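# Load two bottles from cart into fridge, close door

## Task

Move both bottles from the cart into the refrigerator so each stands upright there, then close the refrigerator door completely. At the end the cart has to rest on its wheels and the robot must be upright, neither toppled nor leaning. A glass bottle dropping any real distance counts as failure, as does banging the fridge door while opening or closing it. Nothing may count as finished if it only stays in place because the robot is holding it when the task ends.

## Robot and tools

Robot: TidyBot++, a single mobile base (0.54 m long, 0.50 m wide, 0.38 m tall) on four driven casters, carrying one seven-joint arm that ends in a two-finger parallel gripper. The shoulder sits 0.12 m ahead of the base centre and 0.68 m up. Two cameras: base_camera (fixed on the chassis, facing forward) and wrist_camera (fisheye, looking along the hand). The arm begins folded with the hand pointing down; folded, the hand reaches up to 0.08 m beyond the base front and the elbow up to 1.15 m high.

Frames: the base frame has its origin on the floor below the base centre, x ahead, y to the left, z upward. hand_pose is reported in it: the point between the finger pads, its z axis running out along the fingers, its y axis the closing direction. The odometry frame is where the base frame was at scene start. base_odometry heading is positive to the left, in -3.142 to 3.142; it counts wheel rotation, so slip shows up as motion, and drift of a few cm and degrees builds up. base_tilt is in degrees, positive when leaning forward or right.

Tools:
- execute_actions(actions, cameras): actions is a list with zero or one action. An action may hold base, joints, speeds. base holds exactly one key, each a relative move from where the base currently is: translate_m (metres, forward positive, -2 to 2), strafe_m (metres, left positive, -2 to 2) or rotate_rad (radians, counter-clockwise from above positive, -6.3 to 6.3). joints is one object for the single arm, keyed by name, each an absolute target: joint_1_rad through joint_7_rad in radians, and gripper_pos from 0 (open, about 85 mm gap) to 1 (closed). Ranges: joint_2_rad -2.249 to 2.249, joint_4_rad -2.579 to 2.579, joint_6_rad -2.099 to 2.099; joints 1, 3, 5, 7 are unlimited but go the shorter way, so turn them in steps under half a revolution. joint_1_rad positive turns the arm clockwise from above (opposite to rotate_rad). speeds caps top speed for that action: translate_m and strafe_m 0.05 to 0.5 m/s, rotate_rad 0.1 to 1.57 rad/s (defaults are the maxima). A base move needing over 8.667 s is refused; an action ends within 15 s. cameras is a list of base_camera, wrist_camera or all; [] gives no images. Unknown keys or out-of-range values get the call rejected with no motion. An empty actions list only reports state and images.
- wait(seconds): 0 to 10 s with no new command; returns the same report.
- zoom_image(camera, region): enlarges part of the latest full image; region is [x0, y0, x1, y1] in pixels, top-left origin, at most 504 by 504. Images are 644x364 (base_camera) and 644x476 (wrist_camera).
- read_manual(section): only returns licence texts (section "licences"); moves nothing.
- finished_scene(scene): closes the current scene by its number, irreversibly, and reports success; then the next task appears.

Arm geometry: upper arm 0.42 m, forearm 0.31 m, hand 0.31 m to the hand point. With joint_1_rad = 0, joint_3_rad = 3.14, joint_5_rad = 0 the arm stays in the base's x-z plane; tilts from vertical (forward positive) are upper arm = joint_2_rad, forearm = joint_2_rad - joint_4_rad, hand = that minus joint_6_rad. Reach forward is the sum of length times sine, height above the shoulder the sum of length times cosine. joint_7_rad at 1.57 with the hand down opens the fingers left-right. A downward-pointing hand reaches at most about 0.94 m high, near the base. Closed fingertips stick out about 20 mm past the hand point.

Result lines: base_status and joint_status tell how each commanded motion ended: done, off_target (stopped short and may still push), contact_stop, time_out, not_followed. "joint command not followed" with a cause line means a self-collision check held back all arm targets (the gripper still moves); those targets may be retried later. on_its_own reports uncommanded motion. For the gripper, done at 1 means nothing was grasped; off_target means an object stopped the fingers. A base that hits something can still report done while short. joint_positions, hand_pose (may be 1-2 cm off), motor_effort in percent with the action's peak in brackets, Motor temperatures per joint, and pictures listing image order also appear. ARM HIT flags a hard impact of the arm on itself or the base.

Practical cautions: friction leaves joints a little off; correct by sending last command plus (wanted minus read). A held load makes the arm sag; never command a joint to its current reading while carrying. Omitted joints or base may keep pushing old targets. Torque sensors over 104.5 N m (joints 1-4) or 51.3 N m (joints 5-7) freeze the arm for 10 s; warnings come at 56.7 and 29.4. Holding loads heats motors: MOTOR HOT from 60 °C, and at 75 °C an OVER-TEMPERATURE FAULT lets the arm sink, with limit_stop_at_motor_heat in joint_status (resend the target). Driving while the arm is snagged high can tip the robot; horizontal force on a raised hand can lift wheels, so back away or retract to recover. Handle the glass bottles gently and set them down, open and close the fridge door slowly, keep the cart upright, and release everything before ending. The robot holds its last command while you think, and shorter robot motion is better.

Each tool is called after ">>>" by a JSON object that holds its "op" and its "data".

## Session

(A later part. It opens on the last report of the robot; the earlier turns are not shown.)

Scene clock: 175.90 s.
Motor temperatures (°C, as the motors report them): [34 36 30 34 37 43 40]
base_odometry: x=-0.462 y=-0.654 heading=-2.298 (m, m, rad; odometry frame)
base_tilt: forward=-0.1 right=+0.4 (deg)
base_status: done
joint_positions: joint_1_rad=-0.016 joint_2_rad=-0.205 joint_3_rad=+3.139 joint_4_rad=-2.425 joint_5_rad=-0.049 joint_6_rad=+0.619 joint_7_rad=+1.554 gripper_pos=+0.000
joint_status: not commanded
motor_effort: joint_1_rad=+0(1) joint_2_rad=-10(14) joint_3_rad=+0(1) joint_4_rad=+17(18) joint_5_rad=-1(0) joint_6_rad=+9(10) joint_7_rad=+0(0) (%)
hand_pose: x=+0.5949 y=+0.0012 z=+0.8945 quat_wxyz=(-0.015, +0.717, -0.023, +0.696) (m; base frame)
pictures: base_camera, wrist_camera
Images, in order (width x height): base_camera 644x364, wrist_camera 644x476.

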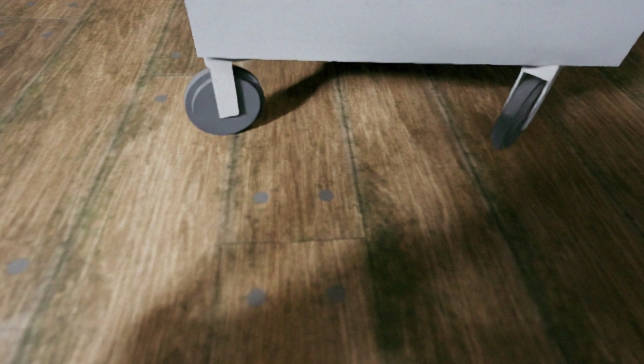

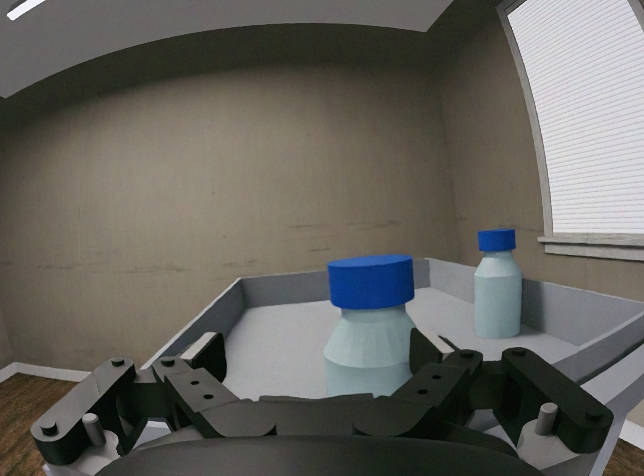

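>>> {"op": "execute_actions", "data": {"actions": [{"base":{"strafe_m":-0.034},"joints":{"joint_4_rad":-2.32,"joint_6_rad":0.72}}], "cameras": ["wrist_camera"]}}

>>> {"op": "execute_actions", "data": {"actions": [{"base":{"translate_m":0.04},"speeds":{"translate_m":0.05}}], "cameras": ["wrist_camera"]}}

Scene clock: 187.00 s.
Motor temperatures (°C, as the motors report them): [34 36 30 34 37 43 40]
base_odometry: x=-0.488 y=-0.632 heading=-2.298 (m, m, rad; odometry frame)
base_tilt: forward=-0.1 right=+0.4 (deg)
base_status: done
joint_positions: joint_1_rad=-0.014 joint_2_rad=-0.205 joint_3_rad=+3.139 joint_4_rad=-2.320 joint_5_rad=-0.049 joint_6_rad=+0.694 joint_7_rad=+1.554 gripper_pos=+0.000
joint_status: all done
motor_effort: joint_1_rad=+1(1) joint_2_rad=-11(12) joint_3_rad=+0(2) joint_4_rad=+18(18) joint_5_rad=-1(1) joint_6_rad=+9(9) joint_7_rad=+0(0) (%)
hand_pose: x=+0.6100 y=+0.0001 z=+0.9772 quat_wxyz=(-0.016, +0.652, -0.024, +0.758) (m; base frame)
pictures: wrist_camera
Images, in order (width x height): wrist_camera 644x476.

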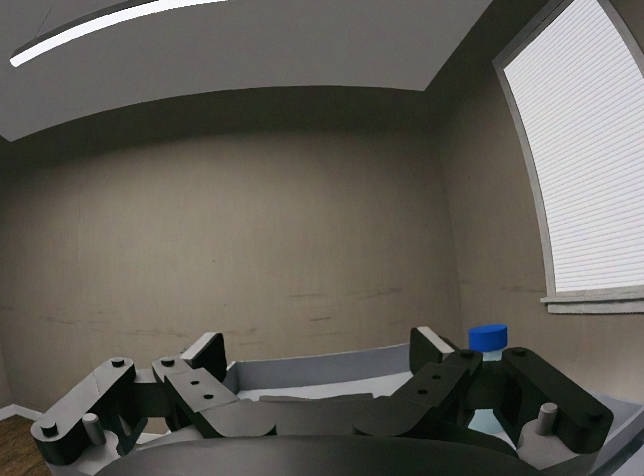

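Scene clock: 188.27 s.
Motor temperatures (°C, as the motors report them): [34 36 30 34 37 43 40]
base_odometry: x=-0.515 y=-0.661 heading=-2.298 (m, m, rad; odometry frame)
base_tilt: forward=-0.1 right=+0.4 (deg)
base_status: done
joint_positions: joint_1_rad=-0.014 joint_2_rad=-0.205 joint_3_rad=+3.139 joint_4_rad=-2.320 joint_5_rad=-0.049 joint_6_rad=+0.694 joint_7_rad=+1.554 gripper_pos=+0.000
joint_status: not commanded
motor_effort: joint_1_rad=+1(1) joint_2_rad=-11(13) joint_3_rad=+0(0) joint_4_rad=+18(19) joint_5_rad=-1(0) joint_6_rad=+9(10) joint_7_rad=+0(0) (%)
hand_pose: x=+0.6100 y=+0.0001 z=+0.9772 quat_wxyz=(-0.016, +0.652, -0.024, +0.758) (m; base frame)
pictures: wrist_camera
Images, in order (width x height): wrist_camera 644x476.

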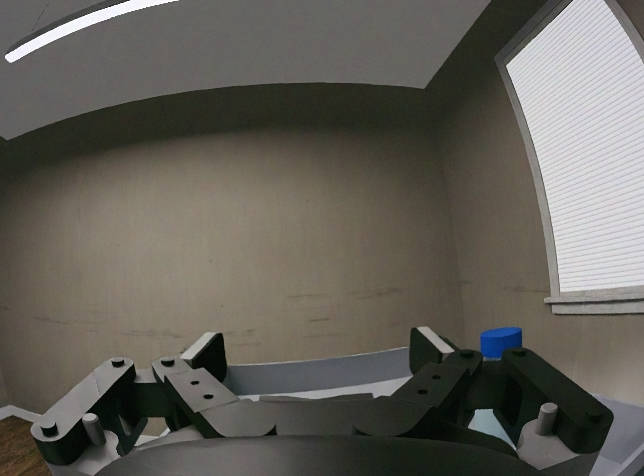

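>>> {"op": "execute_actions", "data": {"actions": [{"joints":{"joint_4_rad":-2.35,"joint_6_rad":0.55}}], "cameras": ["wrist_camera"]}}

Scene clock: 193.93 s.
Motor temperatures (°C, as the motors report them): [34 36 30 34 37 43 40]
base_odometry: x=-0.515 y=-0.661 heading=-2.298 (m, m, rad; odometry frame)
base_tilt: forward=+0.0 right=+0.4 (deg)
base_status: not commanded
joint_positions: joint_1_rad=-0.014 joint_2_rad=-0.203 joint_3_rad=+3.139 joint_4_rad=-2.347 joint_5_rad=-0.049 joint_6_rad=+0.570 joint_7_rad=+1.554 gripper_pos=+0.000
joint_status: all done
motor_effort: joint_1_rad=+1(1) joint_2_rad=-13(12) joint_3_rad=+0(0) joint_4_rad=+18(19) joint_5_rad=+0(1) joint_6_rad=+9(9) joint_7_rad=+0(0) (%)
hand_pose: x=+0.6096 y=+0.0015 z=+0.9220 quat_wxyz=(-0.017, +0.708, -0.023, +0.705) (m; base frame)
pictures: wrist_camera
Images, in order (width x height): wrist_camera 644x476.

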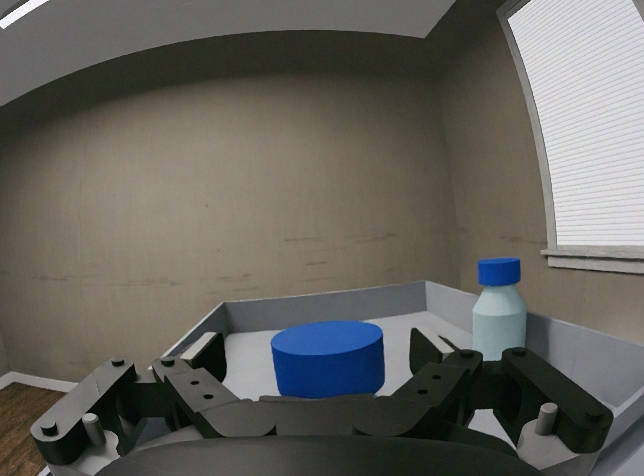

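>>> {"op": "execute_actions", "data": {"actions": [{"joints":{"joint_4_rad":-2.39,"joint_6_rad":0.58}}], "cameras": ["wrist_camera"]}}

>>> {"op": "execute_actions", "data": {"actions": [{"joints":{"gripper_pos":1}}], "cameras": ["wrist_camera"]}}

Scene clock: 201.13 s.
Motor temperatures (°C, as the motors report them): [34 37 30 34 37 43 40]
base_odometry: x=-0.515 y=-0.661 heading=-2.298 (m, m, rad; odometry frame)
base_tilt: forward=-0.1 right=+0.3 (deg)
base_status: not commanded
joint_positions: joint_1_rad=-0.014 joint_2_rad=-0.203 joint_3_rad=+3.139 joint_4_rad=-2.386 joint_5_rad=-0.049 joint_6_rad=+0.570 joint_7_rad=+1.554 gripper_pos=+0.000
joint_status: all done
motor_effort: joint_1_rad=+0(1) joint_2_rad=-11(11) joint_3_rad=+0(0) joint_4_rad=+17(18) joint_5_rad=-1(1) joint_6_rad=+9(11) joint_7_rad=+0(0) (%)
hand_pose: x=+0.6024 y=+0.0014 z=+0.8997 quat_wxyz=(-0.016, +0.722, -0.024, +0.692) (m; base frame)
pictures: wrist_camera
Images, in order (width x height): wrist_camera 644x476.

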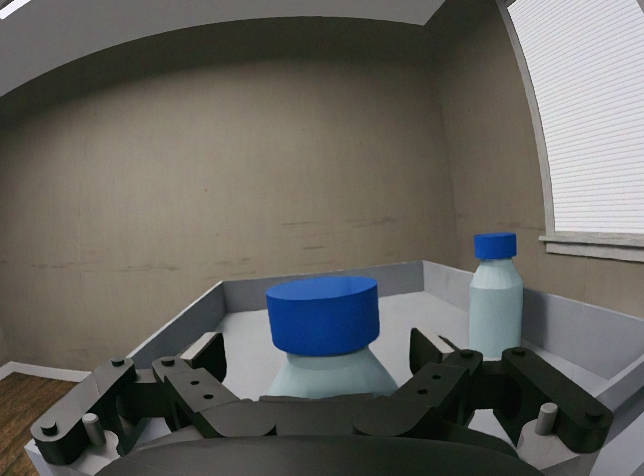

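Scene clock: 202.23 s.
Motor temperatures (°C, as the motors report them): [34 37 30 34 37 43 40]
base_odometry: x=-0.515 y=-0.661 heading=-2.298 (m, m, rad; odometry frame)
base_tilt: forward=-0.2 right=+0.3 (deg)
base_status: not commanded
joint_positions: joint_1_rad=-0.014 joint_2_rad=-0.205 joint_3_rad=+3.139 joint_4_rad=-2.385 joint_5_rad=-0.049 joint_6_rad=+0.570 joint_7_rad=+1.554 gripper_pos=+0.999
joint_status: all done
motor_effort: joint_1_rad=+0(0) joint_2_rad=-10(11) joint_3_rad=+0(1) joint_4_rad=+17(17) joint_5_rad=-1(0) joint_6_rad=+8(9) joint_7_rad=+0(0) (%)
hand_pose: x=+0.6022 y=+0.0013 z=+0.9017 quat_wxyz=(-0.016, +0.720, -0.024, +0.693) (m; base frame)
pictures: wrist_camera
Images, in order (width x height): wrist_camera 644x476.

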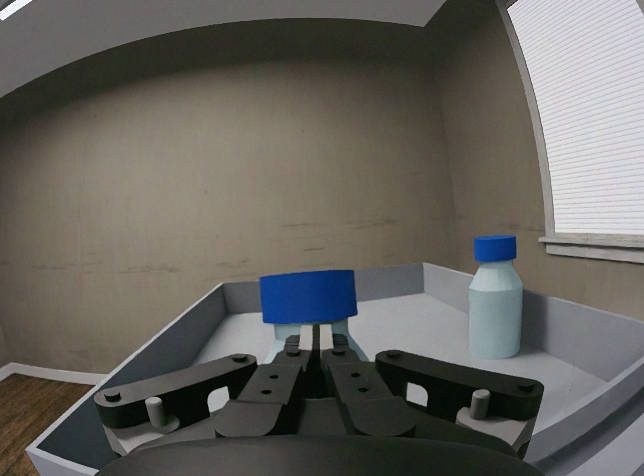

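>>> {"op": "execute_actions", "data": {"actions": [{"joints":{"gripper_pos":0,"joint_4_rad":-2.35}}], "cameras": []}}

>>> {"op": "execute_actions", "data": {"actions": [{"base":{"translate_m":0.07},"joints":{"joint_6_rad":0.62},"speeds":{"translate_m":0.05}}], "cameras": ["wrist_camera"]}}

Scene clock: 209.13 s.
Motor temperatures (°C, as the motors report them): [34 37 30 34 37 43 40]
base_odometry: x=-0.515 y=-0.661 heading=-2.298 (m, m, rad; odometry frame)
base_tilt: forward=-0.1 right=+0.3 (deg)
base_status: not commanded
joint_positions: joint_1_rad=-0.014 joint_2_rad=-0.205 joint_3_rad=+3.139 joint_4_rad=-2.357 joint_5_rad=-0.049 joint_6_rad=+0.570 joint_7_rad=+1.554 gripper_pos=+0.000
joint_status: all done
motor_effort: joint_1_rad=+1(1) joint_2_rad=-11(11) joint_3_rad=+0(1) joint_4_rad=+18(19) joint_5_rad=-1(1) joint_6_rad=+9(10) joint_7_rad=+0(0) (%)
hand_pose: x=+0.6073 y=+0.0014 z=+0.9177 quat_wxyz=(-0.016, +0.711, -0.024, +0.703) (m; base frame)
pictures: none
No camera images: the call's "cameras" was empty. Leave "cameras" out to get every camera's image.

Scene clock: 211.00 s.
Motor temperatures (°C, as the motors report them): [34 37 30 34 37 43 40]
base_odometry: x=-0.561 y=-0.714 heading=-2.298 (m, m, rad; odometry frame)
base_tilt: forward=-0.1 right=+0.4 (deg)
base_status: done
joint_positions: joint_1_rad=-0.014 joint_2_rad=-0.205 joint_3_rad=+3.139 joint_4_rad=-2.356 joint_5_rad=-0.049 joint_6_rad=+0.590 joint_7_rad=+1.554 gripper_pos=+0.000
joint_status: all done
motor_effort: joint_1_rad=+0(1) joint_2_rad=-10(13) joint_3_rad=+0(1) joint_4_rad=+18(19) joint_5_rad=-1(1) joint_6_rad=+9(9) joint_7_rad=+0(0) (%)
hand_pose: x=+0.6076 y=+0.0012 z=+0.9241 quat_wxyz=(-0.016, +0.704, -0.024, +0.710) (m; base frame)
pictures: wrist_camera
Images, in order (width x height): wrist_camera 644x476.

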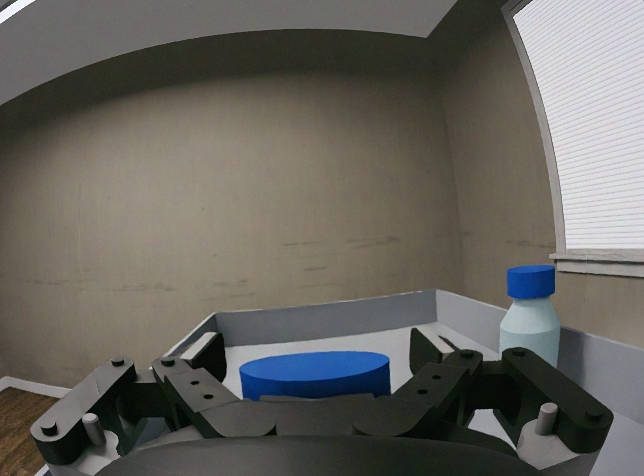

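>>> {"op": "execute_actions", "data": {"actions": [{"joints":{"joint_6_rad":0.67}}], "cameras": ["wrist_camera"]}}

>>> {"op": "execute_actions", "data": {"actions": [{"joints":{"gripper_pos":1}}], "cameras": ["wrist_camera"]}}

Scene clock: 216.03 s.
Motor temperatures (°C, as the motors report them): [34 37 30 34 37 43 40]
base_odometry: x=-0.561 y=-0.714 heading=-2.298 (m, m, rad; odometry frame)
base_tilt: forward=-0.1 right=+0.3 (deg)
base_status: not commanded
joint_positions: joint_1_rad=-0.014 joint_2_rad=-0.205 joint_3_rad=+3.139 joint_4_rad=-2.355 joint_5_rad=-0.049 joint_6_rad=+0.642 joint_7_rad=+1.554 gripper_pos=+0.000
joint_status: all done
motor_effort: joint_1_rad=+1(1) joint_2_rad=-11(12) joint_3_rad=+0(0) joint_4_rad=+18(19) joint_5_rad=-1(1) joint_6_rad=+9(10) joint_7_rad=+0(0) (%)
hand_pose: x=+0.6071 y=+0.0005 z=+0.9406 quat_wxyz=(-0.016, +0.685, -0.024, +0.728) (m; base frame)
pictures: wrist_camera
Images, in order (width x height): wrist_camera 644x476.

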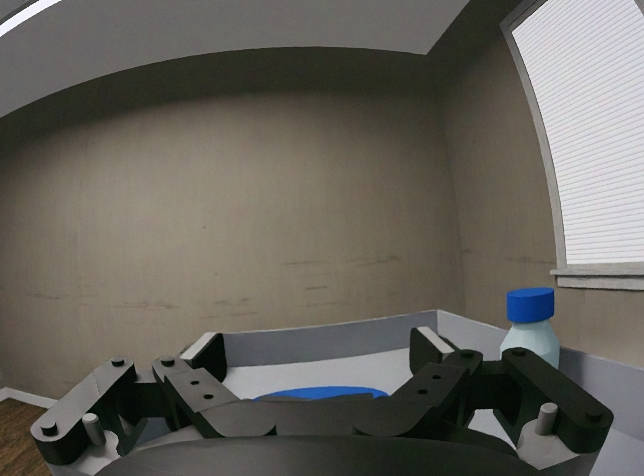

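Scene clock: 217.13 s.
Motor temperatures (°C, as the motors report them): [34 37 30 34 37 43 40]
base_odometry: x=-0.561 y=-0.714 heading=-2.298 (m, m, rad; odometry frame)
base_tilt: forward=-0.2 right=+0.4 (deg)
base_status: not commanded
joint_positions: joint_1_rad=-0.014 joint_2_rad=-0.205 joint_3_rad=+3.139 joint_4_rad=-2.355 joint_5_rad=-0.049 joint_6_rad=+0.643 joint_7_rad=+1.554 gripper_pos=+0.434
joint_status: gripper_pos off_target (ended at +0.434, target +1.000)
motor_effort: joint_1_rad=+1(1) joint_2_rad=-10(11) joint_3_rad=+0(0) joint_4_rad=+18(18) joint_5_rad=-1(0) joint_6_rad=+9(9) joint_7_rad=+0(0) (%)
hand_pose: x=+0.6071 y=+0.0005 z=+0.9408 quat_wxyz=(-0.016, +0.684, -0.024, +0.729) (m; base frame)
pictures: wrist_camera
Images, in order (width x height): wrist_camera 644x476.

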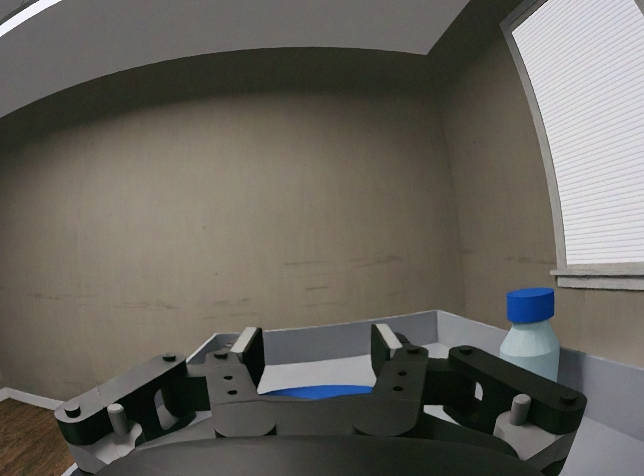

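>>> {"op": "execute_actions", "data": {"actions": [{"joints":{"gripper_pos":0}}], "cameras": []}}

>>> {"op": "execute_actions", "data": {"actions": [{"joints":{"joint_6_rad":0.52},"base":{"translate_m":-0.015}}], "cameras": ["wrist_camera"]}}

>>> {"op": "execute_actions", "data": {"actions": [{"joints":{"gripper_pos":1}}], "cameras": ["wrist_camera"]}}

Scene clock: 224.63 s.
Motor temperatures (°C, as the motors report them): [34 37 30 34 37 43 40]
base_odometry: x=-0.561 y=-0.714 heading=-2.298 (m, m, rad; odometry frame)
base_tilt: forward=-0.1 right=+0.3 (deg)
base_status: not commanded
joint_positions: joint_1_rad=-0.014 joint_2_rad=-0.205 joint_3_rad=+3.139 joint_4_rad=-2.355 joint_5_rad=-0.049 joint_6_rad=+0.643 joint_7_rad=+1.554 gripper_pos=+0.000
joint_status: all done
motor_effort: joint_1_rad=+1(1) joint_2_rad=-11(10) joint_3_rad=+0(0) joint_4_rad=+18(18) joint_5_rad=-1(1) joint_6_rad=+10(10) joint_7_rad=+0(1) (%)
hand_pose: x=+0.6071 y=+0.0005 z=+0.9408 quat_wxyz=(-0.016, +0.684, -0.024, +0.729) (m; base frame)
pictures: none
No camera images: the call's "cameras" was empty. Leave "cameras" out to get every camera's image.

Scene clock: 225.33 s.
Motor temperatures (°C, as the motors report them): [34 37 30 34 37 43 40]
base_odometry: x=-0.551 y=-0.702 heading=-2.298 (m, m, rad; odometry frame)
base_tilt: forward=+0.0 right=+0.3 (deg)
base_status: done
joint_positions: joint_1_rad=-0.014 joint_2_rad=-0.206 joint_3_rad=+3.139 joint_4_rad=-2.354 joint_5_rad=-0.049 joint_6_rad=+0.545 joint_7_rad=+1.554 gripper_pos=+0.000
joint_status: all done
motor_effort: joint_1_rad=+1(0) joint_2_rad=-11(12) joint_3_rad=+0(1) joint_4_rad=+18(20) joint_5_rad=-1(0) joint_6_rad=+9(8) joint_7_rad=+0(0) (%)
hand_pose: x=+0.6073 y=+0.0017 z=+0.9120 quat_wxyz=(-0.017, +0.718, -0.024, +0.695) (m; base frame)
pictures: wrist_camera
Images, in order (width x height): wrist_camera 644x476.

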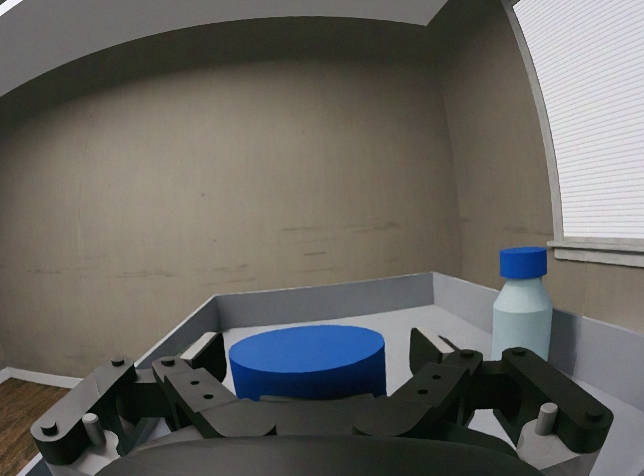

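Scene clock: 226.43 s.
Motor temperatures (°C, as the motors report them): [34 37 30 34 37 43 40]
base_odometry: x=-0.551 y=-0.702 heading=-2.298 (m, m, rad; odometry frame)
base_tilt: forward=-0.1 right=+0.4 (deg)
base_status: not commanded
joint_positions: joint_1_rad=-0.014 joint_2_rad=-0.206 joint_3_rad=+3.139 joint_4_rad=-2.354 joint_5_rad=-0.049 joint_6_rad=+0.545 joint_7_rad=+1.554 gripper_pos=+0.420
joint_status: gripper_pos off_target (ended at +0.420, target +1.000)
motor_effort: joint_1_rad=+0(2) joint_2_rad=-12(11) joint_3_rad=+0(1) joint_4_rad=+18(18) joint_5_rad=-1(1) joint_6_rad=+9(10) joint_7_rad=+0(0) (%)
hand_pose: x=+0.6073 y=+0.0017 z=+0.9120 quat_wxyz=(-0.017, +0.718, -0.024, +0.695) (m; base frame)
pictures: wrist_camera
Images, in order (width x height): wrist_camera 644x476.

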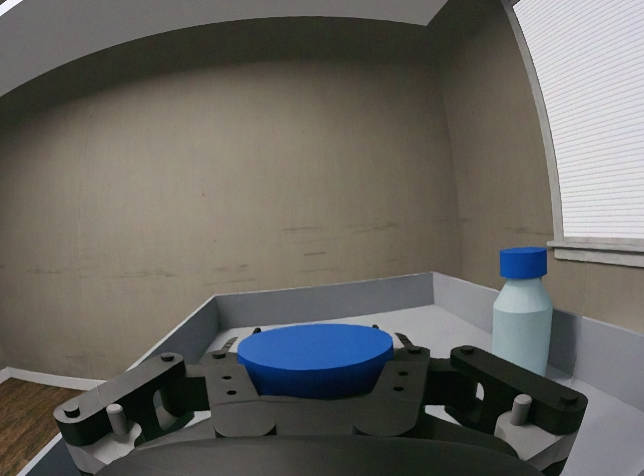

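>>> {"op": "execute_actions", "data": {"actions": [{"joints":{"joint_4_rad":-2.05,"joint_6_rad":0.27}}], "cameras": ["wrist_camera"]}}

>>> {"op": "execute_actions", "data": {"actions": [{"joints":{"joint_4_rad":-1.75,"joint_6_rad":-0.03}}], "cameras": []}}

>>> {"op": "execute_actions", "data": {"actions": [{"base":{"translate_m":-0.45},"speeds":{"translate_m":0.25}}], "cameras": []}}

>>> {"op": "execute_actions", "data": {"actions": [{"base":{"rotate_rad":1.57},"speeds":{"rotate_rad":0.6}}]}}

Scene clock: 237.53 s.
Motor temperatures (°C, as the motors report them): [34 37 30 34 37 43 40]
base_odometry: x=-0.551 y=-0.702 heading=-2.298 (m, m, rad; odometry frame)
base_tilt: forward=-0.1 right=+0.4 (deg)
base_status: not commanded
joint_positions: joint_1_rad=-0.014 joint_2_rad=-0.194 joint_3_rad=+3.139 joint_4_rad=-2.073 joint_5_rad=-0.049 joint_6_rad=+0.282 joint_7_rad=+1.554 gripper_pos=+0.421
joint_status: all done
motor_effort: joint_1_rad=+1(0) joint_2_rad=-16(17) joint_3_rad=+0(0) joint_4_rad=+24(24) joint_5_rad=-1(1) joint_6_rad=+12(13) joint_7_rad=+0(0) (%)
hand_pose: x=+0.6484 y=+0.0061 z=+0.9911 quat_wxyz=(-0.023, +0.716, -0.021, +0.697) (m; base frame)
pictures: wrist_camera
Images, in order (width x height): wrist_camera 644x476.

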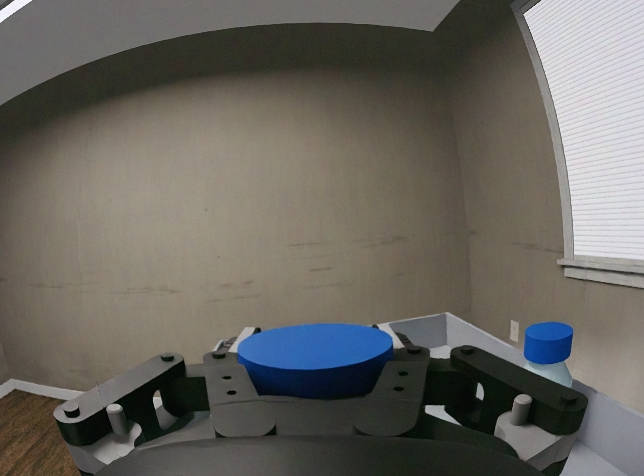

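Scene clock: 238.97 s.
Motor temperatures (°C, as the motors report them): [34 37 30 34 37 43 40]
base_odometry: x=-0.551 y=-0.702 heading=-2.298 (m, m, rad; odometry frame)
base_tilt: forward=-0.1 right=+0.5 (deg)
base_status: not commanded
joint_positions: joint_1_rad=-0.014 joint_2_rad=-0.194 joint_3_rad=+3.139 joint_4_rad=-1.775 joint_5_rad=-0.049 joint_6_rad=-0.018 joint_7_rad=+1.554 gripper_pos=+0.421
joint_status: all done
motor_effort: joint_1_rad=+0(0) joint_2_rad=-17(16) joint_3_rad=+0(0) joint_4_rad=+24(26) joint_5_rad=-1(1) joint_6_rad=+12(13) joint_7_rad=+0(0) (%)
hand_pose: x=+0.6631 y=+0.0109 z=+1.0830 quat_wxyz=(-0.029, +0.717, -0.017, +0.697) (m; base frame)
pictures: none
No camera images: the call's "cameras" was empty. Leave "cameras" out to get every camera's image.

Scene clock: 241.67 s.
Motor temperatures (°C, as the motors report them): [34 37 30 34 37 43 40]
base_odometry: x=-0.252 y=-0.366 heading=-2.298 (m, m, rad; odometry frame)
base_tilt: forward=-0.1 right=+0.4 (deg)
base_status: done
joint_positions: joint_1_rad=-0.013 joint_2_rad=-0.186 joint_3_rad=+3.138 joint_4_rad=-1.775 joint_5_rad=-0.049 joint_6_rad=-0.020 joint_7_rad=+1.554 gripper_pos=+0.421
joint_status: not commanded
motor_effort: joint_1_rad=+1(3) joint_2_rad=-17(18) joint_3_rad=+0(3) joint_4_rad=+24(25) joint_5_rad=-1(1) joint_6_rad=+12(13) joint_7_rad=+0(0) (%)
hand_pose: x=+0.6665 y=+0.0110 z=+1.0779 quat_wxyz=(-0.028, +0.720, -0.017, +0.693) (m; base frame)
pictures: none
No camera images: the call's "cameras" was empty. Leave "cameras" out to get every camera's image.

Scene clock: 245.03 s.
Motor temperatures (°C, as the motors report them): [34 37 30 34 37 43 40]
base_odometry: x=-0.252 y=-0.366 heading=-0.728 (m, m, rad; odometry frame)
base_tilt: forward=-0.1 right=+0.4 (deg)
base_status: done
joint_positions: joint_1_rad=-0.009 joint_2_rad=-0.186 joint_3_rad=+3.133 joint_4_rad=-1.775 joint_5_rad=-0.049 joint_6_rad=-0.020 joint_7_rad=+1.554 gripper_pos=+0.421
joint_status: not commanded
motor_effort: joint_1_rad=+1(3) joint_2_rad=-18(17) joint_3_rad=+1(3) joint_4_rad=+24(24) joint_5_rad=-1(1) joint_6_rad=+12(12) joint_7_rad=+0(0) (%)
hand_pose: x=+0.6664 y=+0.0118 z=+1.0779 quat_wxyz=(-0.028, +0.720, -0.016, +0.693) (m; base frame)
pictures: base_camera, wrist_camera
Images, in order (width x height): base_camera 644x364, wrist_camera 644x476.

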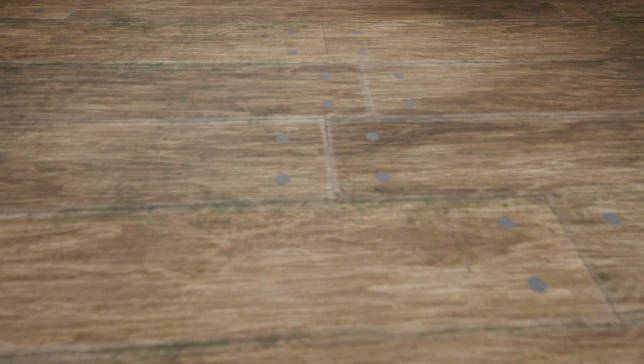

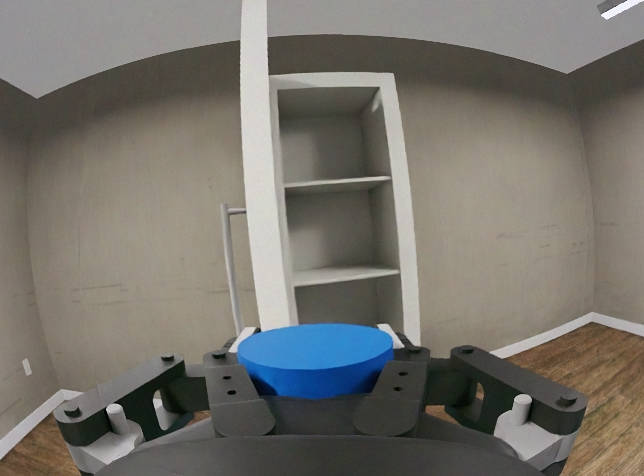

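>>> {"op": "execute_actions", "data": {"actions": [{"base":{"strafe_m":-0.12},"joints":{"joint_2_rad":-0.25,"joint_4_rad":-1.65,"joint_6_rad":-0.17}}], "cameras": []}}

>>> {"op": "execute_actions", "data": {"actions": [{"base":{"translate_m":0.8},"speeds":{"translate_m":0.3}}]}}

Scene clock: 254.23 s.
Motor temperatures (°C, as the motors report them): [34 37 30 35 37 43 40]
base_odometry: x=-0.332 y=-0.456 heading=-0.727 (m, m, rad; odometry frame)
base_tilt: forward=-0.1 right=+0.4 (deg)
base_status: done
joint_positions: joint_1_rad=-0.007 joint_2_rad=-0.228 joint_3_rad=+3.134 joint_4_rad=-1.673 joint_5_rad=-0.049 joint_6_rad=-0.157 joint_7_rad=+1.554 gripper_pos=+0.421
joint_status: all done
motor_effort: joint_1_rad=+1(1) joint_2_rad=-15(18) joint_3_rad=+0(3) joint_4_rad=+24(24) joint_5_rad=-1(1) joint_6_rad=+13(13) joint_7_rad=+0(0) (%)
hand_pose: x=+0.6467 y=+0.0122 z=+1.1211 quat_wxyz=(-0.030, +0.718, -0.015, +0.695) (m; base frame)
pictures: none
No camera images: the call's "cameras" was empty. Leave "cameras" out to get every camera's image.

Scene clock: 257.87 s.
Motor temperatures (°C, as the motors report them): [34 37 30 35 37 43 40]
base_odometry: x=+0.265 y=-0.988 heading=-0.728 (m, m, rad; odometry frame)
base_tilt: forward=-0.2 right=+0.3 (deg)
base_status: done
joint_positions: joint_1_rad=-0.007 joint_2_rad=-0.231 joint_3_rad=+3.134 joint_4_rad=-1.673 joint_5_rad=-0.049 joint_6_rad=-0.160 joint_7_rad=+1.554 gripper_pos=+0.421
joint_status: not commanded
motor_effort: joint_1_rad=+1(1) joint_2_rad=-16(18) joint_3_rad=+0(1) joint_4_rad=+24(25) joint_5_rad=-1(2) joint_6_rad=+13(13) joint_7_rad=+0(0) (%)
hand_pose: x=+0.6456 y=+0.0122 z=+1.1218 quat_wxyz=(-0.030, +0.718, -0.015, +0.695) (m; base frame)
pictures: base_camera, wrist_camera
Images, in order (width x height): base_camera 644x364, wrist_camera 644x476.

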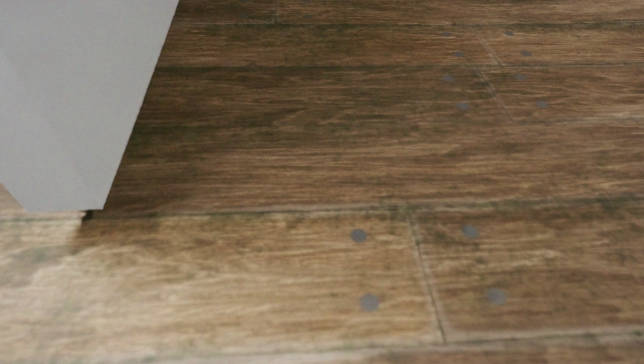

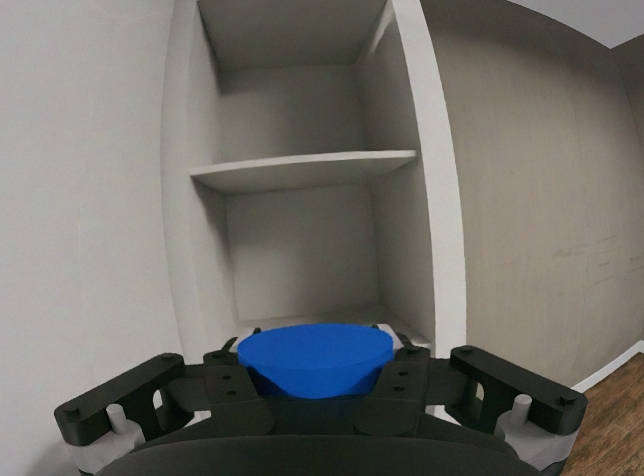

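>>> {"op": "execute_actions", "data": {"actions": [{"base":{"strafe_m":-0.05}}], "cameras": []}}

>>> {"op": "execute_actions", "data": {"actions": [{"base":{"translate_m":0.45},"speeds":{"translate_m":0.15}}]}}

Scene clock: 267.60 s.
Motor temperatures (°C, as the motors report them): [34 37 30 35 37 43 40]
base_odometry: x=+0.232 y=-1.025 heading=-0.727 (m, m, rad; odometry frame)
base_tilt: forward=-0.2 right=+0.3 (deg)
base_status: done
joint_positions: joint_1_rad=-0.007 joint_2_rad=-0.231 joint_3_rad=+3.135 joint_4_rad=-1.673 joint_5_rad=-0.049 joint_6_rad=-0.160 joint_7_rad=+1.554 gripper_pos=+0.421
joint_status: not commanded
motor_effort: joint_1_rad=+1(3) joint_2_rad=-15(16) joint_3_rad=+0(4) joint_4_rad=+24(25) joint_5_rad=-1(1) joint_6_rad=+12(13) joint_7_rad=+0(0) (%)
hand_pose: x=+0.6456 y=+0.0116 z=+1.1217 quat_wxyz=(-0.029, +0.718, -0.015, +0.695) (m; base frame)
pictures: none
No camera images: the call's "cameras" was empty. Leave "cameras" out to get every camera's image.

Scene clock: 271.27 s.
Motor temperatures (°C, as the motors report them): [34 37 30 35 37 43 40]
base_odometry: x=+0.568 y=-1.325 heading=-0.727 (m, m, rad; odometry frame)
base_tilt: forward=+0.0 right=+0.3 (deg)
base_status: done
joint_positions: joint_1_rad=-0.007 joint_2_rad=-0.231 joint_3_rad=+3.135 joint_4_rad=-1.673 joint_5_rad=-0.049 joint_6_rad=-0.161 joint_7_rad=+1.554 gripper_pos=+0.421
joint_status: not commanded
motor_effort: joint_1_rad=+0(1) joint_2_rad=-15(19) joint_3_rad=+1(1) joint_4_rad=+24(25) joint_5_rad=-1(1) joint_6_rad=+12(13) joint_7_rad=+0(0) (%)
hand_pose: x=+0.6452 y=+0.0116 z=+1.1219 quat_wxyz=(-0.029, +0.718, -0.015, +0.695) (m; base frame)
pictures: base_camera, wrist_camera
Images, in order (width x height): base_camera 644x364, wrist_camera 644x476.

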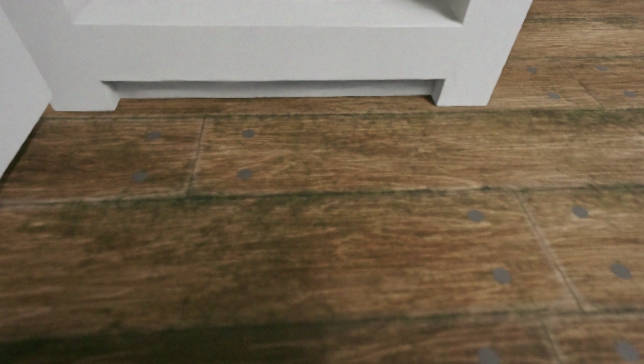

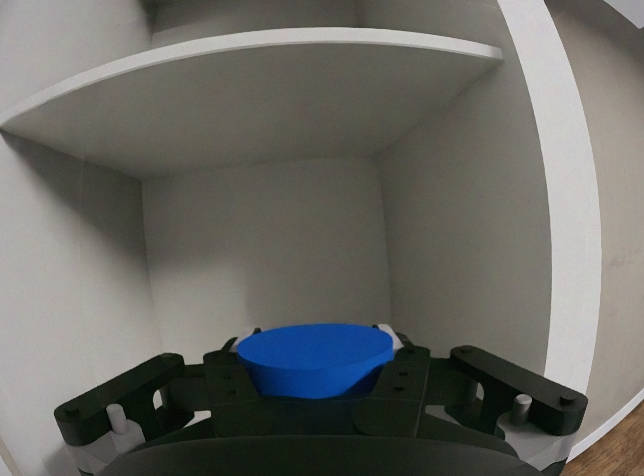

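>>> {"op": "execute_actions", "data": {"actions": [{"base":{"translate_m":0.3},"speeds":{"translate_m":0.1}}]}}

>>> {"op": "execute_actions", "data": {"actions": [{"joints":{"joint_4_rad":-1.8,"joint_6_rad":-0.03}}]}}

Scene clock: 279.30 s.
Motor temperatures (°C, as the motors report them): [34 37 30 35 37 43 40]
base_odometry: x=+0.792 y=-1.525 heading=-0.728 (m, m, rad; odometry frame)
base_tilt: forward=-0.1 right=+0.4 (deg)
base_status: done
joint_positions: joint_1_rad=-0.007 joint_2_rad=-0.232 joint_3_rad=+3.135 joint_4_rad=-1.673 joint_5_rad=-0.049 joint_6_rad=-0.161 joint_7_rad=+1.554 gripper_pos=+0.421
joint_status: not commanded
motor_effort: joint_1_rad=+0(0) joint_2_rad=-15(19) joint_3_rad=+0(1) joint_4_rad=+24(25) joint_5_rad=-1(1) joint_6_rad=+12(12) joint_7_rad=+0(0) (%)
hand_pose: x=+0.6450 y=+0.0116 z=+1.1221 quat_wxyz=(-0.029, +0.718, -0.015, +0.695) (m; base frame)
pictures: base_camera, wrist_camera
Images, in order (width x height): base_camera 644x364, wrist_camera 644x476.

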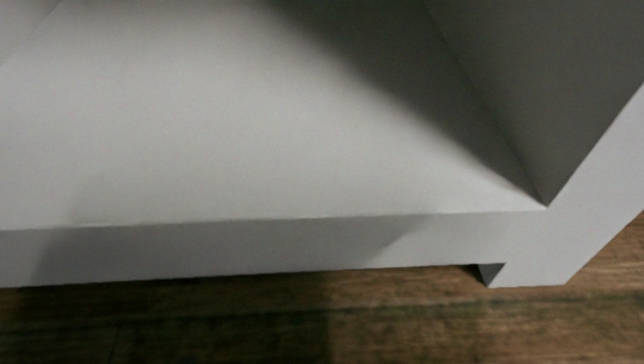

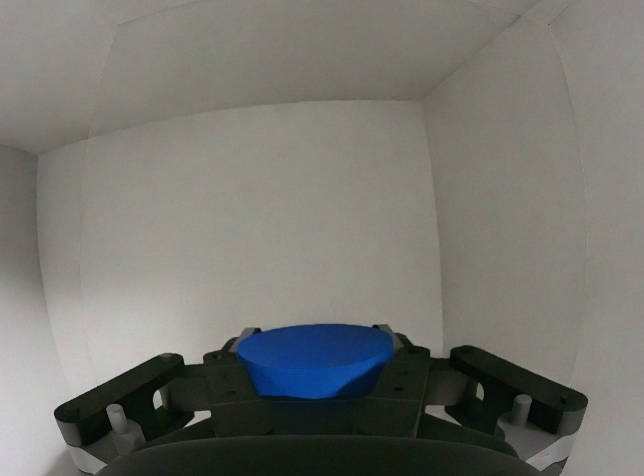

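Scene clock: 280.47 s.
Motor temperatures (°C, as the motors report them): [34 37 30 35 37 43 40]
base_odometry: x=+0.792 y=-1.525 heading=-0.728 (m, m, rad; odometry frame)
base_tilt: forward=-0.1 right=+0.4 (deg)
base_status: not commanded
joint_positions: joint_1_rad=-0.007 joint_2_rad=-0.232 joint_3_rad=+3.135 joint_4_rad=-1.819 joint_5_rad=-0.049 joint_6_rad=-0.083 joint_7_rad=+1.554 gripper_pos=+0.421
joint_status: all done
motor_effort: joint_1_rad=+0(0) joint_2_rad=-16(17) joint_3_rad=+0(0) joint_4_rad=+24(25) joint_5_rad=-1(1) joint_6_rad=+12(13) joint_7_rad=+0(0) (%)
hand_pose: x=+0.6462 y=+0.0104 z=+1.0555 quat_wxyz=(-0.027, +0.741, -0.017, +0.671) (m; base frame)
pictures: base_camera, wrist_camera
Images, in order (width x height): base_camera 644x364, wrist_camera 644x476.

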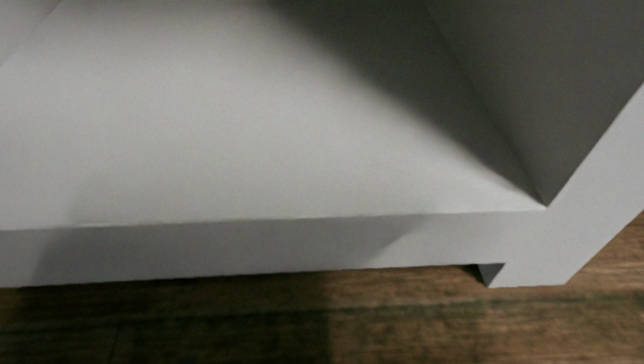

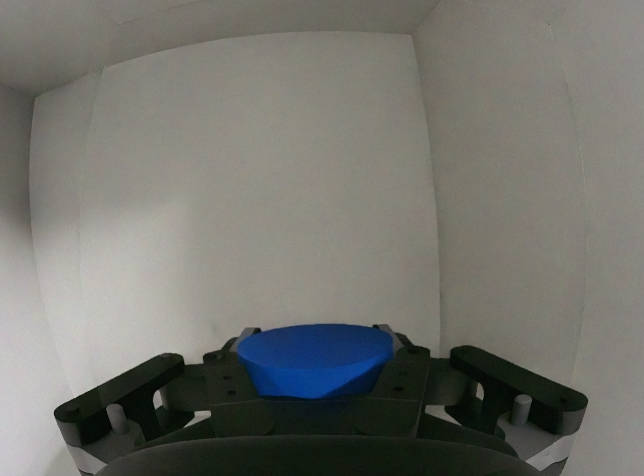

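>>> {"op": "execute_actions", "data": {"actions": [{"joints":{"joint_4_rad":-1.86,"joint_6_rad":0.07}}], "cameras": []}}

>>> {"op": "execute_actions", "data": {"actions": [{"joints":{"joint_4_rad":-1.93,"joint_6_rad":0.13}}], "cameras": []}}

>>> {"op": "execute_actions", "data": {"actions": [{"joints":{"joint_4_rad":-2.0,"joint_6_rad":0.2}}], "cameras": ["wrist_camera"]}}

Scene clock: 286.73 s.
Motor temperatures (°C, as the motors report them): [34 37 30 35 37 43 40]
base_odometry: x=+0.792 y=-1.525 heading=-0.728 (m, m, rad; odometry frame)
base_tilt: forward=-0.2 right=+0.3 (deg)
base_status: not commanded
joint_positions: joint_1_rad=-0.007 joint_2_rad=-0.232 joint_3_rad=+3.135 joint_4_rad=-1.874 joint_5_rad=-0.049 joint_6_rad=+0.018 joint_7_rad=+1.554 gripper_pos=+0.421
joint_status: all done
motor_effort: joint_1_rad=+0(1) joint_2_rad=-15(15) joint_3_rad=+0(0) joint_4_rad=+24(25) joint_5_rad=-1(1) joint_6_rad=+12(13) joint_7_rad=+0(0) (%)
hand_pose: x=+0.6466 y=+0.0088 z=+1.0521 quat_wxyz=(-0.026, +0.726, -0.018, +0.687) (m; base frame)
pictures: none
No camera images: the call's "cameras" was empty. Leave "cameras" out to get every camera's image.

Scene clock: 287.53 s.
Motor temperatures (°C, as the motors report them): [34 37 30 35 37 43 40]
base_odometry: x=+0.792 y=-1.525 heading=-0.728 (m, m, rad; odometry frame)
base_tilt: forward=-0.1 right=+0.3 (deg)
base_status: not commanded
joint_positions: joint_1_rad=-0.007 joint_2_rad=-0.232 joint_3_rad=+3.135 joint_4_rad=-1.941 joint_5_rad=-0.049 joint_6_rad=+0.082 joint_7_rad=+1.554 gripper_pos=+0.421
joint_status: all done
motor_effort: joint_1_rad=+0(1) joint_2_rad=-15(17) joint_3_rad=+0(1) joint_4_rad=+24(25) joint_5_rad=-1(1) joint_6_rad=+13(13) joint_7_rad=+0(0) (%)
hand_pose: x=+0.6443 y=+0.0078 z=+1.0302 quat_wxyz=(-0.025, +0.727, -0.020, +0.686) (m; base frame)
pictures: none
No camera images: the call's "cameras" was empty. Leave "cameras" out to get every camera's image.

Scene clock: 288.33 s.
Motor temperatures (°C, as the motors report them): [34 37 30 35 37 43 40]
base_odometry: x=+0.792 y=-1.525 heading=-0.728 (m, m, rad; odometry frame)
base_tilt: forward=-0.1 right=+0.4 (deg)
base_status: not commanded
joint_positions: joint_1_rad=-0.007 joint_2_rad=-0.238 joint_3_rad=+3.135 joint_4_rad=-1.990 joint_5_rad=-0.049 joint_6_rad=+0.168 joint_7_rad=+1.554 gripper_pos=+0.421
joint_status: all done
motor_effort: joint_1_rad=+2(2) joint_2_rad=-11(15) joint_3_rad=+1(2) joint_4_rad=+20(25) joint_5_rad=-1(1) joint_6_rad=+9(11) joint_7_rad=+0(0) (%)
hand_pose: x=+0.6400 y=+0.0065 z=+1.0299 quat_wxyz=(-0.024, +0.712, -0.020, +0.702) (m; base frame)
pictures: wrist_camera
Images, in order (width x height): wrist_camera 644x476.

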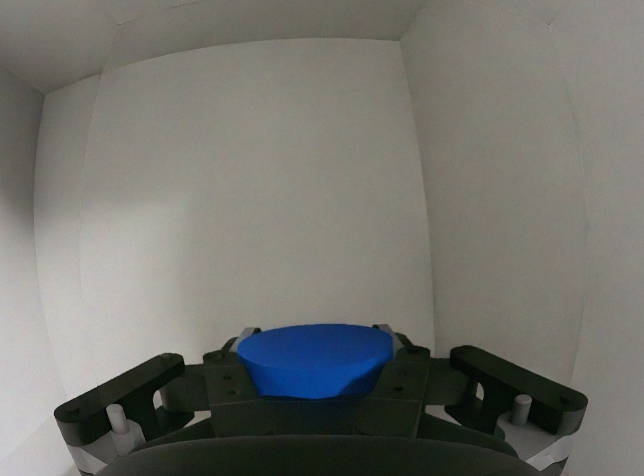

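Contact at z≈1.03. Release, back out.

>>> {"op": "execute_actions", "data": {"actions": [{"joints":{"gripper_pos":0}}], "cameras": ["wrist_camera"]}}

>>> {"op": "execute_actions", "data": {"actions": [{"base":{"translate_m":-0.3},"speeds":{"translate_m":0.15}}], "cameras": ["wrist_camera"]}}

Scene clock: 293.77 s.
Motor temperatures (°C, as the motors report them): [34 37 30 35 37 43 40]
base_odometry: x=+0.792 y=-1.525 heading=-0.728 (m, m, rad; odometry frame)
base_tilt: forward=-0.1 right=+0.3 (deg)
base_status: not commanded
joint_positions: joint_1_rad=-0.007 joint_2_rad=-0.239 joint_3_rad=+3.135 joint_4_rad=-1.991 joint_5_rad=-0.049 joint_6_rad=+0.168 joint_7_rad=+1.554 gripper_pos=+0.000
joint_status: all done
motor_effort: joint_1_rad=+0(2) joint_2_rad=-12(12) joint_3_rad=+0(1) joint_4_rad=+20(21) joint_5_rad=-1(1) joint_6_rad=+9(10) joint_7_rad=+0(0) (%)
hand_pose: x=+0.6400 y=+0.0065 z=+1.0298 quat_wxyz=(-0.024, +0.712, -0.020, +0.702) (m; base frame)
pictures: wrist_camera
Images, in order (width x height): wrist_camera 644x476.

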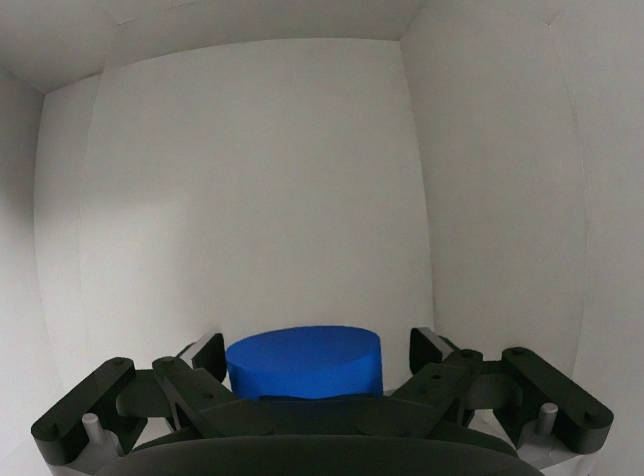

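Scene clock: 296.43 s.
Motor temperatures (°C, as the motors report them): [34 37 30 35 37 43 40]
base_odometry: x=+0.568 y=-1.325 heading=-0.728 (m, m, rad; odometry frame)
base_tilt: forward=-0.1 right=+0.4 (deg)
base_status: done
joint_positions: joint_1_rad=-0.007 joint_2_rad=-0.246 joint_3_rad=+3.135 joint_4_rad=-1.991 joint_5_rad=-0.049 joint_6_rad=+0.169 joint_7_rad=+1.554 gripper_pos=+0.000
joint_status: not commanded
motor_effort: joint_1_rad=+0(1) joint_2_rad=-11(16) joint_3_rad=+0(1) joint_4_rad=+20(21) joint_5_rad=-1(1) joint_6_rad=+9(9) joint_7_rad=+0(0) (%)
hand_pose: x=+0.6372 y=+0.0064 z=+1.0337 quat_wxyz=(-0.024, +0.709, -0.020, +0.705) (m; base frame)
pictures: wrist_camera
Images, in order (width x height): wrist_camera 644x476.

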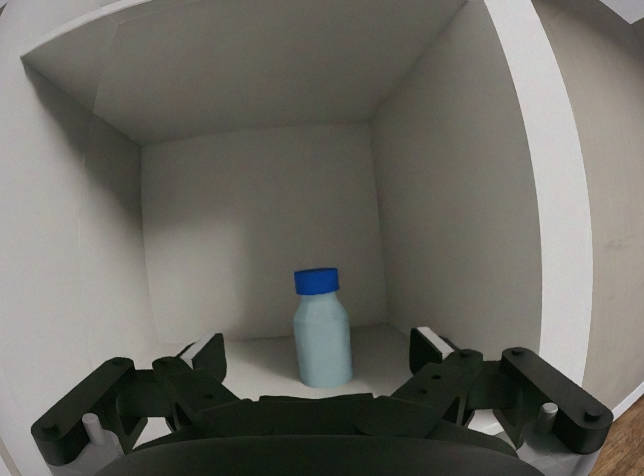

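>>> {"op": "execute_actions", "data": {"actions": [{"base":{"translate_m":-1.45}}], "cameras": []}}

>>> {"op": "execute_actions", "data": {"actions": [{"base":{"rotate_rad":-1.57},"joints":{"joint_2_rad":-0.2,"joint_4_rad":-2.35,"joint_6_rad":0.55},"speeds":{"rotate_rad":0.8}}]}}

Scene clock: 309.90 s.
Motor temperatures (°C, as the motors report them): [34 37 30 35 37 43 40]
base_odometry: x=-0.515 y=-0.361 heading=-0.727 (m, m, rad; odometry frame)
base_tilt: forward=-0.1 right=+0.4 (deg)
base_status: done
joint_positions: joint_1_rad=-0.007 joint_2_rad=-0.249 joint_3_rad=+3.135 joint_4_rad=-1.993 joint_5_rad=-0.049 joint_6_rad=+0.171 joint_7_rad=+1.554 gripper_pos=+0.000
joint_status: not commanded
motor_effort: joint_1_rad=+0(0) joint_2_rad=-12(15) joint_3_rad=+0(1) joint_4_rad=+20(21) joint_5_rad=+0(1) joint_6_rad=+9(9) joint_7_rad=+0(0) (%)
hand_pose: x=+0.6363 y=+0.0064 z=+1.0344 quat_wxyz=(-0.024, +0.708, -0.020, +0.706) (m; base frame)
pictures: none
No camera images: the call's "cameras" was empty. Leave "cameras" out to get every camera's image.

Scene clock: 312.70 s.
Motor temperatures (°C, as the motors report them): [34 37 30 35 37 43 40]
base_odometry: x=-0.515 y=-0.361 heading=-2.297 (m, m, rad; odometry frame)
base_tilt: forward=+0.0 right=+0.5 (deg)
base_status: done
joint_positions: joint_1_rad=-0.007 joint_2_rad=-0.212 joint_3_rad=+3.134 joint_4_rad=-2.342 joint_5_rad=-0.049 joint_6_rad=+0.518 joint_7_rad=+1.554 gripper_pos=+0.000
joint_status: all done
motor_effort: joint_1_rad=+1(4) joint_2_rad=-12(13) joint_3_rad=+0(3) joint_4_rad=+18(20) joint_5_rad=-1(0) joint_6_rad=+9(10) joint_7_rad=+0(0) (%)
hand_pose: x=+0.6079 y=+0.0012 z=+0.9130 quat_wxyz=(-0.016, +0.722, -0.024, +0.692) (m; base frame)
pictures: base_camera, wrist_camera
Images, in order (width x height): base_camera 644x364, wrist_camera 644x476.

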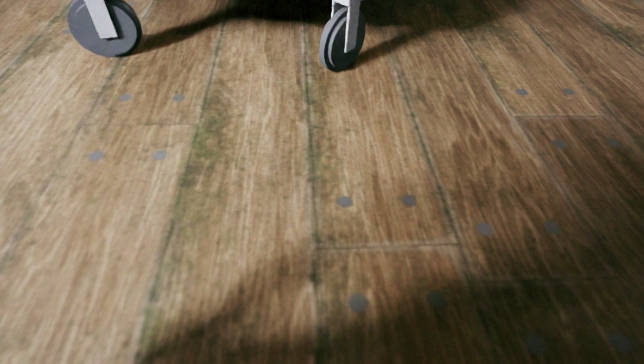

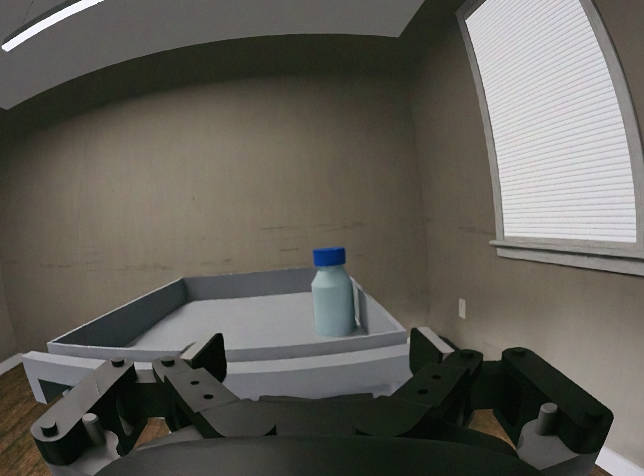

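>>> {"op": "execute_actions", "data": {"actions": [{"base":{"strafe_m":-0.018}}], "cameras": []}}

>>> {"op": "execute_actions", "data": {"actions": [{"base":{"translate_m":0.25},"speeds":{"translate_m":0.15}}], "cameras": ["wrist_camera"]}}

Scene clock: 318.90 s.
Motor temperatures (°C, as the motors report them): [34 37 30 35 37 43 40]
base_odometry: x=-0.529 y=-0.349 heading=-2.298 (m, m, rad; odometry frame)
base_tilt: forward=-0.1 right=+0.5 (deg)
base_status: done
joint_positions: joint_1_rad=-0.006 joint_2_rad=-0.212 joint_3_rad=+3.134 joint_4_rad=-2.342 joint_5_rad=-0.049 joint_6_rad=+0.518 joint_7_rad=+1.554 gripper_pos=+0.000
joint_status: not commanded
motor_effort: joint_1_rad=+0(1) joint_2_rad=-10(11) joint_3_rad=+0(2) joint_4_rad=+18(18) joint_5_rad=-1(0) joint_6_rad=+10(9) joint_7_rad=+0(0) (%)
hand_pose: x=+0.6079 y=+0.0008 z=+0.9130 quat_wxyz=(-0.016, +0.722, -0.024, +0.692) (m; base frame)
pictures: none
No camera images: the call's "cameras" was empty. Leave "cameras" out to get every camera's image.

Scene clock: 321.23 s.
Motor temperatures (°C, as the motors report them): [34 37 30 35 37 43 40]
base_odometry: x=-0.695 y=-0.536 heading=-2.298 (m, m, rad; odometry frame)
base_tilt: forward=-0.1 right=+0.4 (deg)
base_status: done
joint_positions: joint_1_rad=-0.006 joint_2_rad=-0.206 joint_3_rad=+3.134 joint_4_rad=-2.343 joint_5_rad=-0.049 joint_6_rad=+0.519 joint_7_rad=+1.554 gripper_pos=+0.000
joint_status: not commanded
motor_effort: joint_1_rad=+0(0) joint_2_rad=-10(14) joint_3_rad=+0(1) joint_4_rad=+18(19) joint_5_rad=-1(0) joint_6_rad=+9(10) joint_7_rad=+0(0) (%)
hand_pose: x=+0.6090 y=+0.0008 z=+0.9101 quat_wxyz=(-0.016, +0.723, -0.024, +0.690) (m; base frame)
pictures: wrist_camera
Images, in order (width x height): wrist_camera 644x476.

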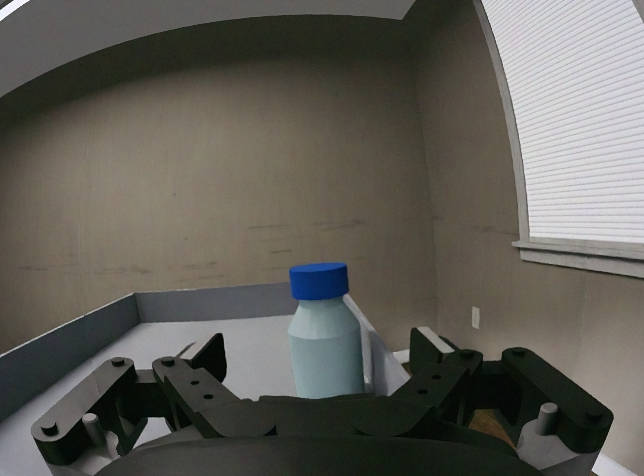

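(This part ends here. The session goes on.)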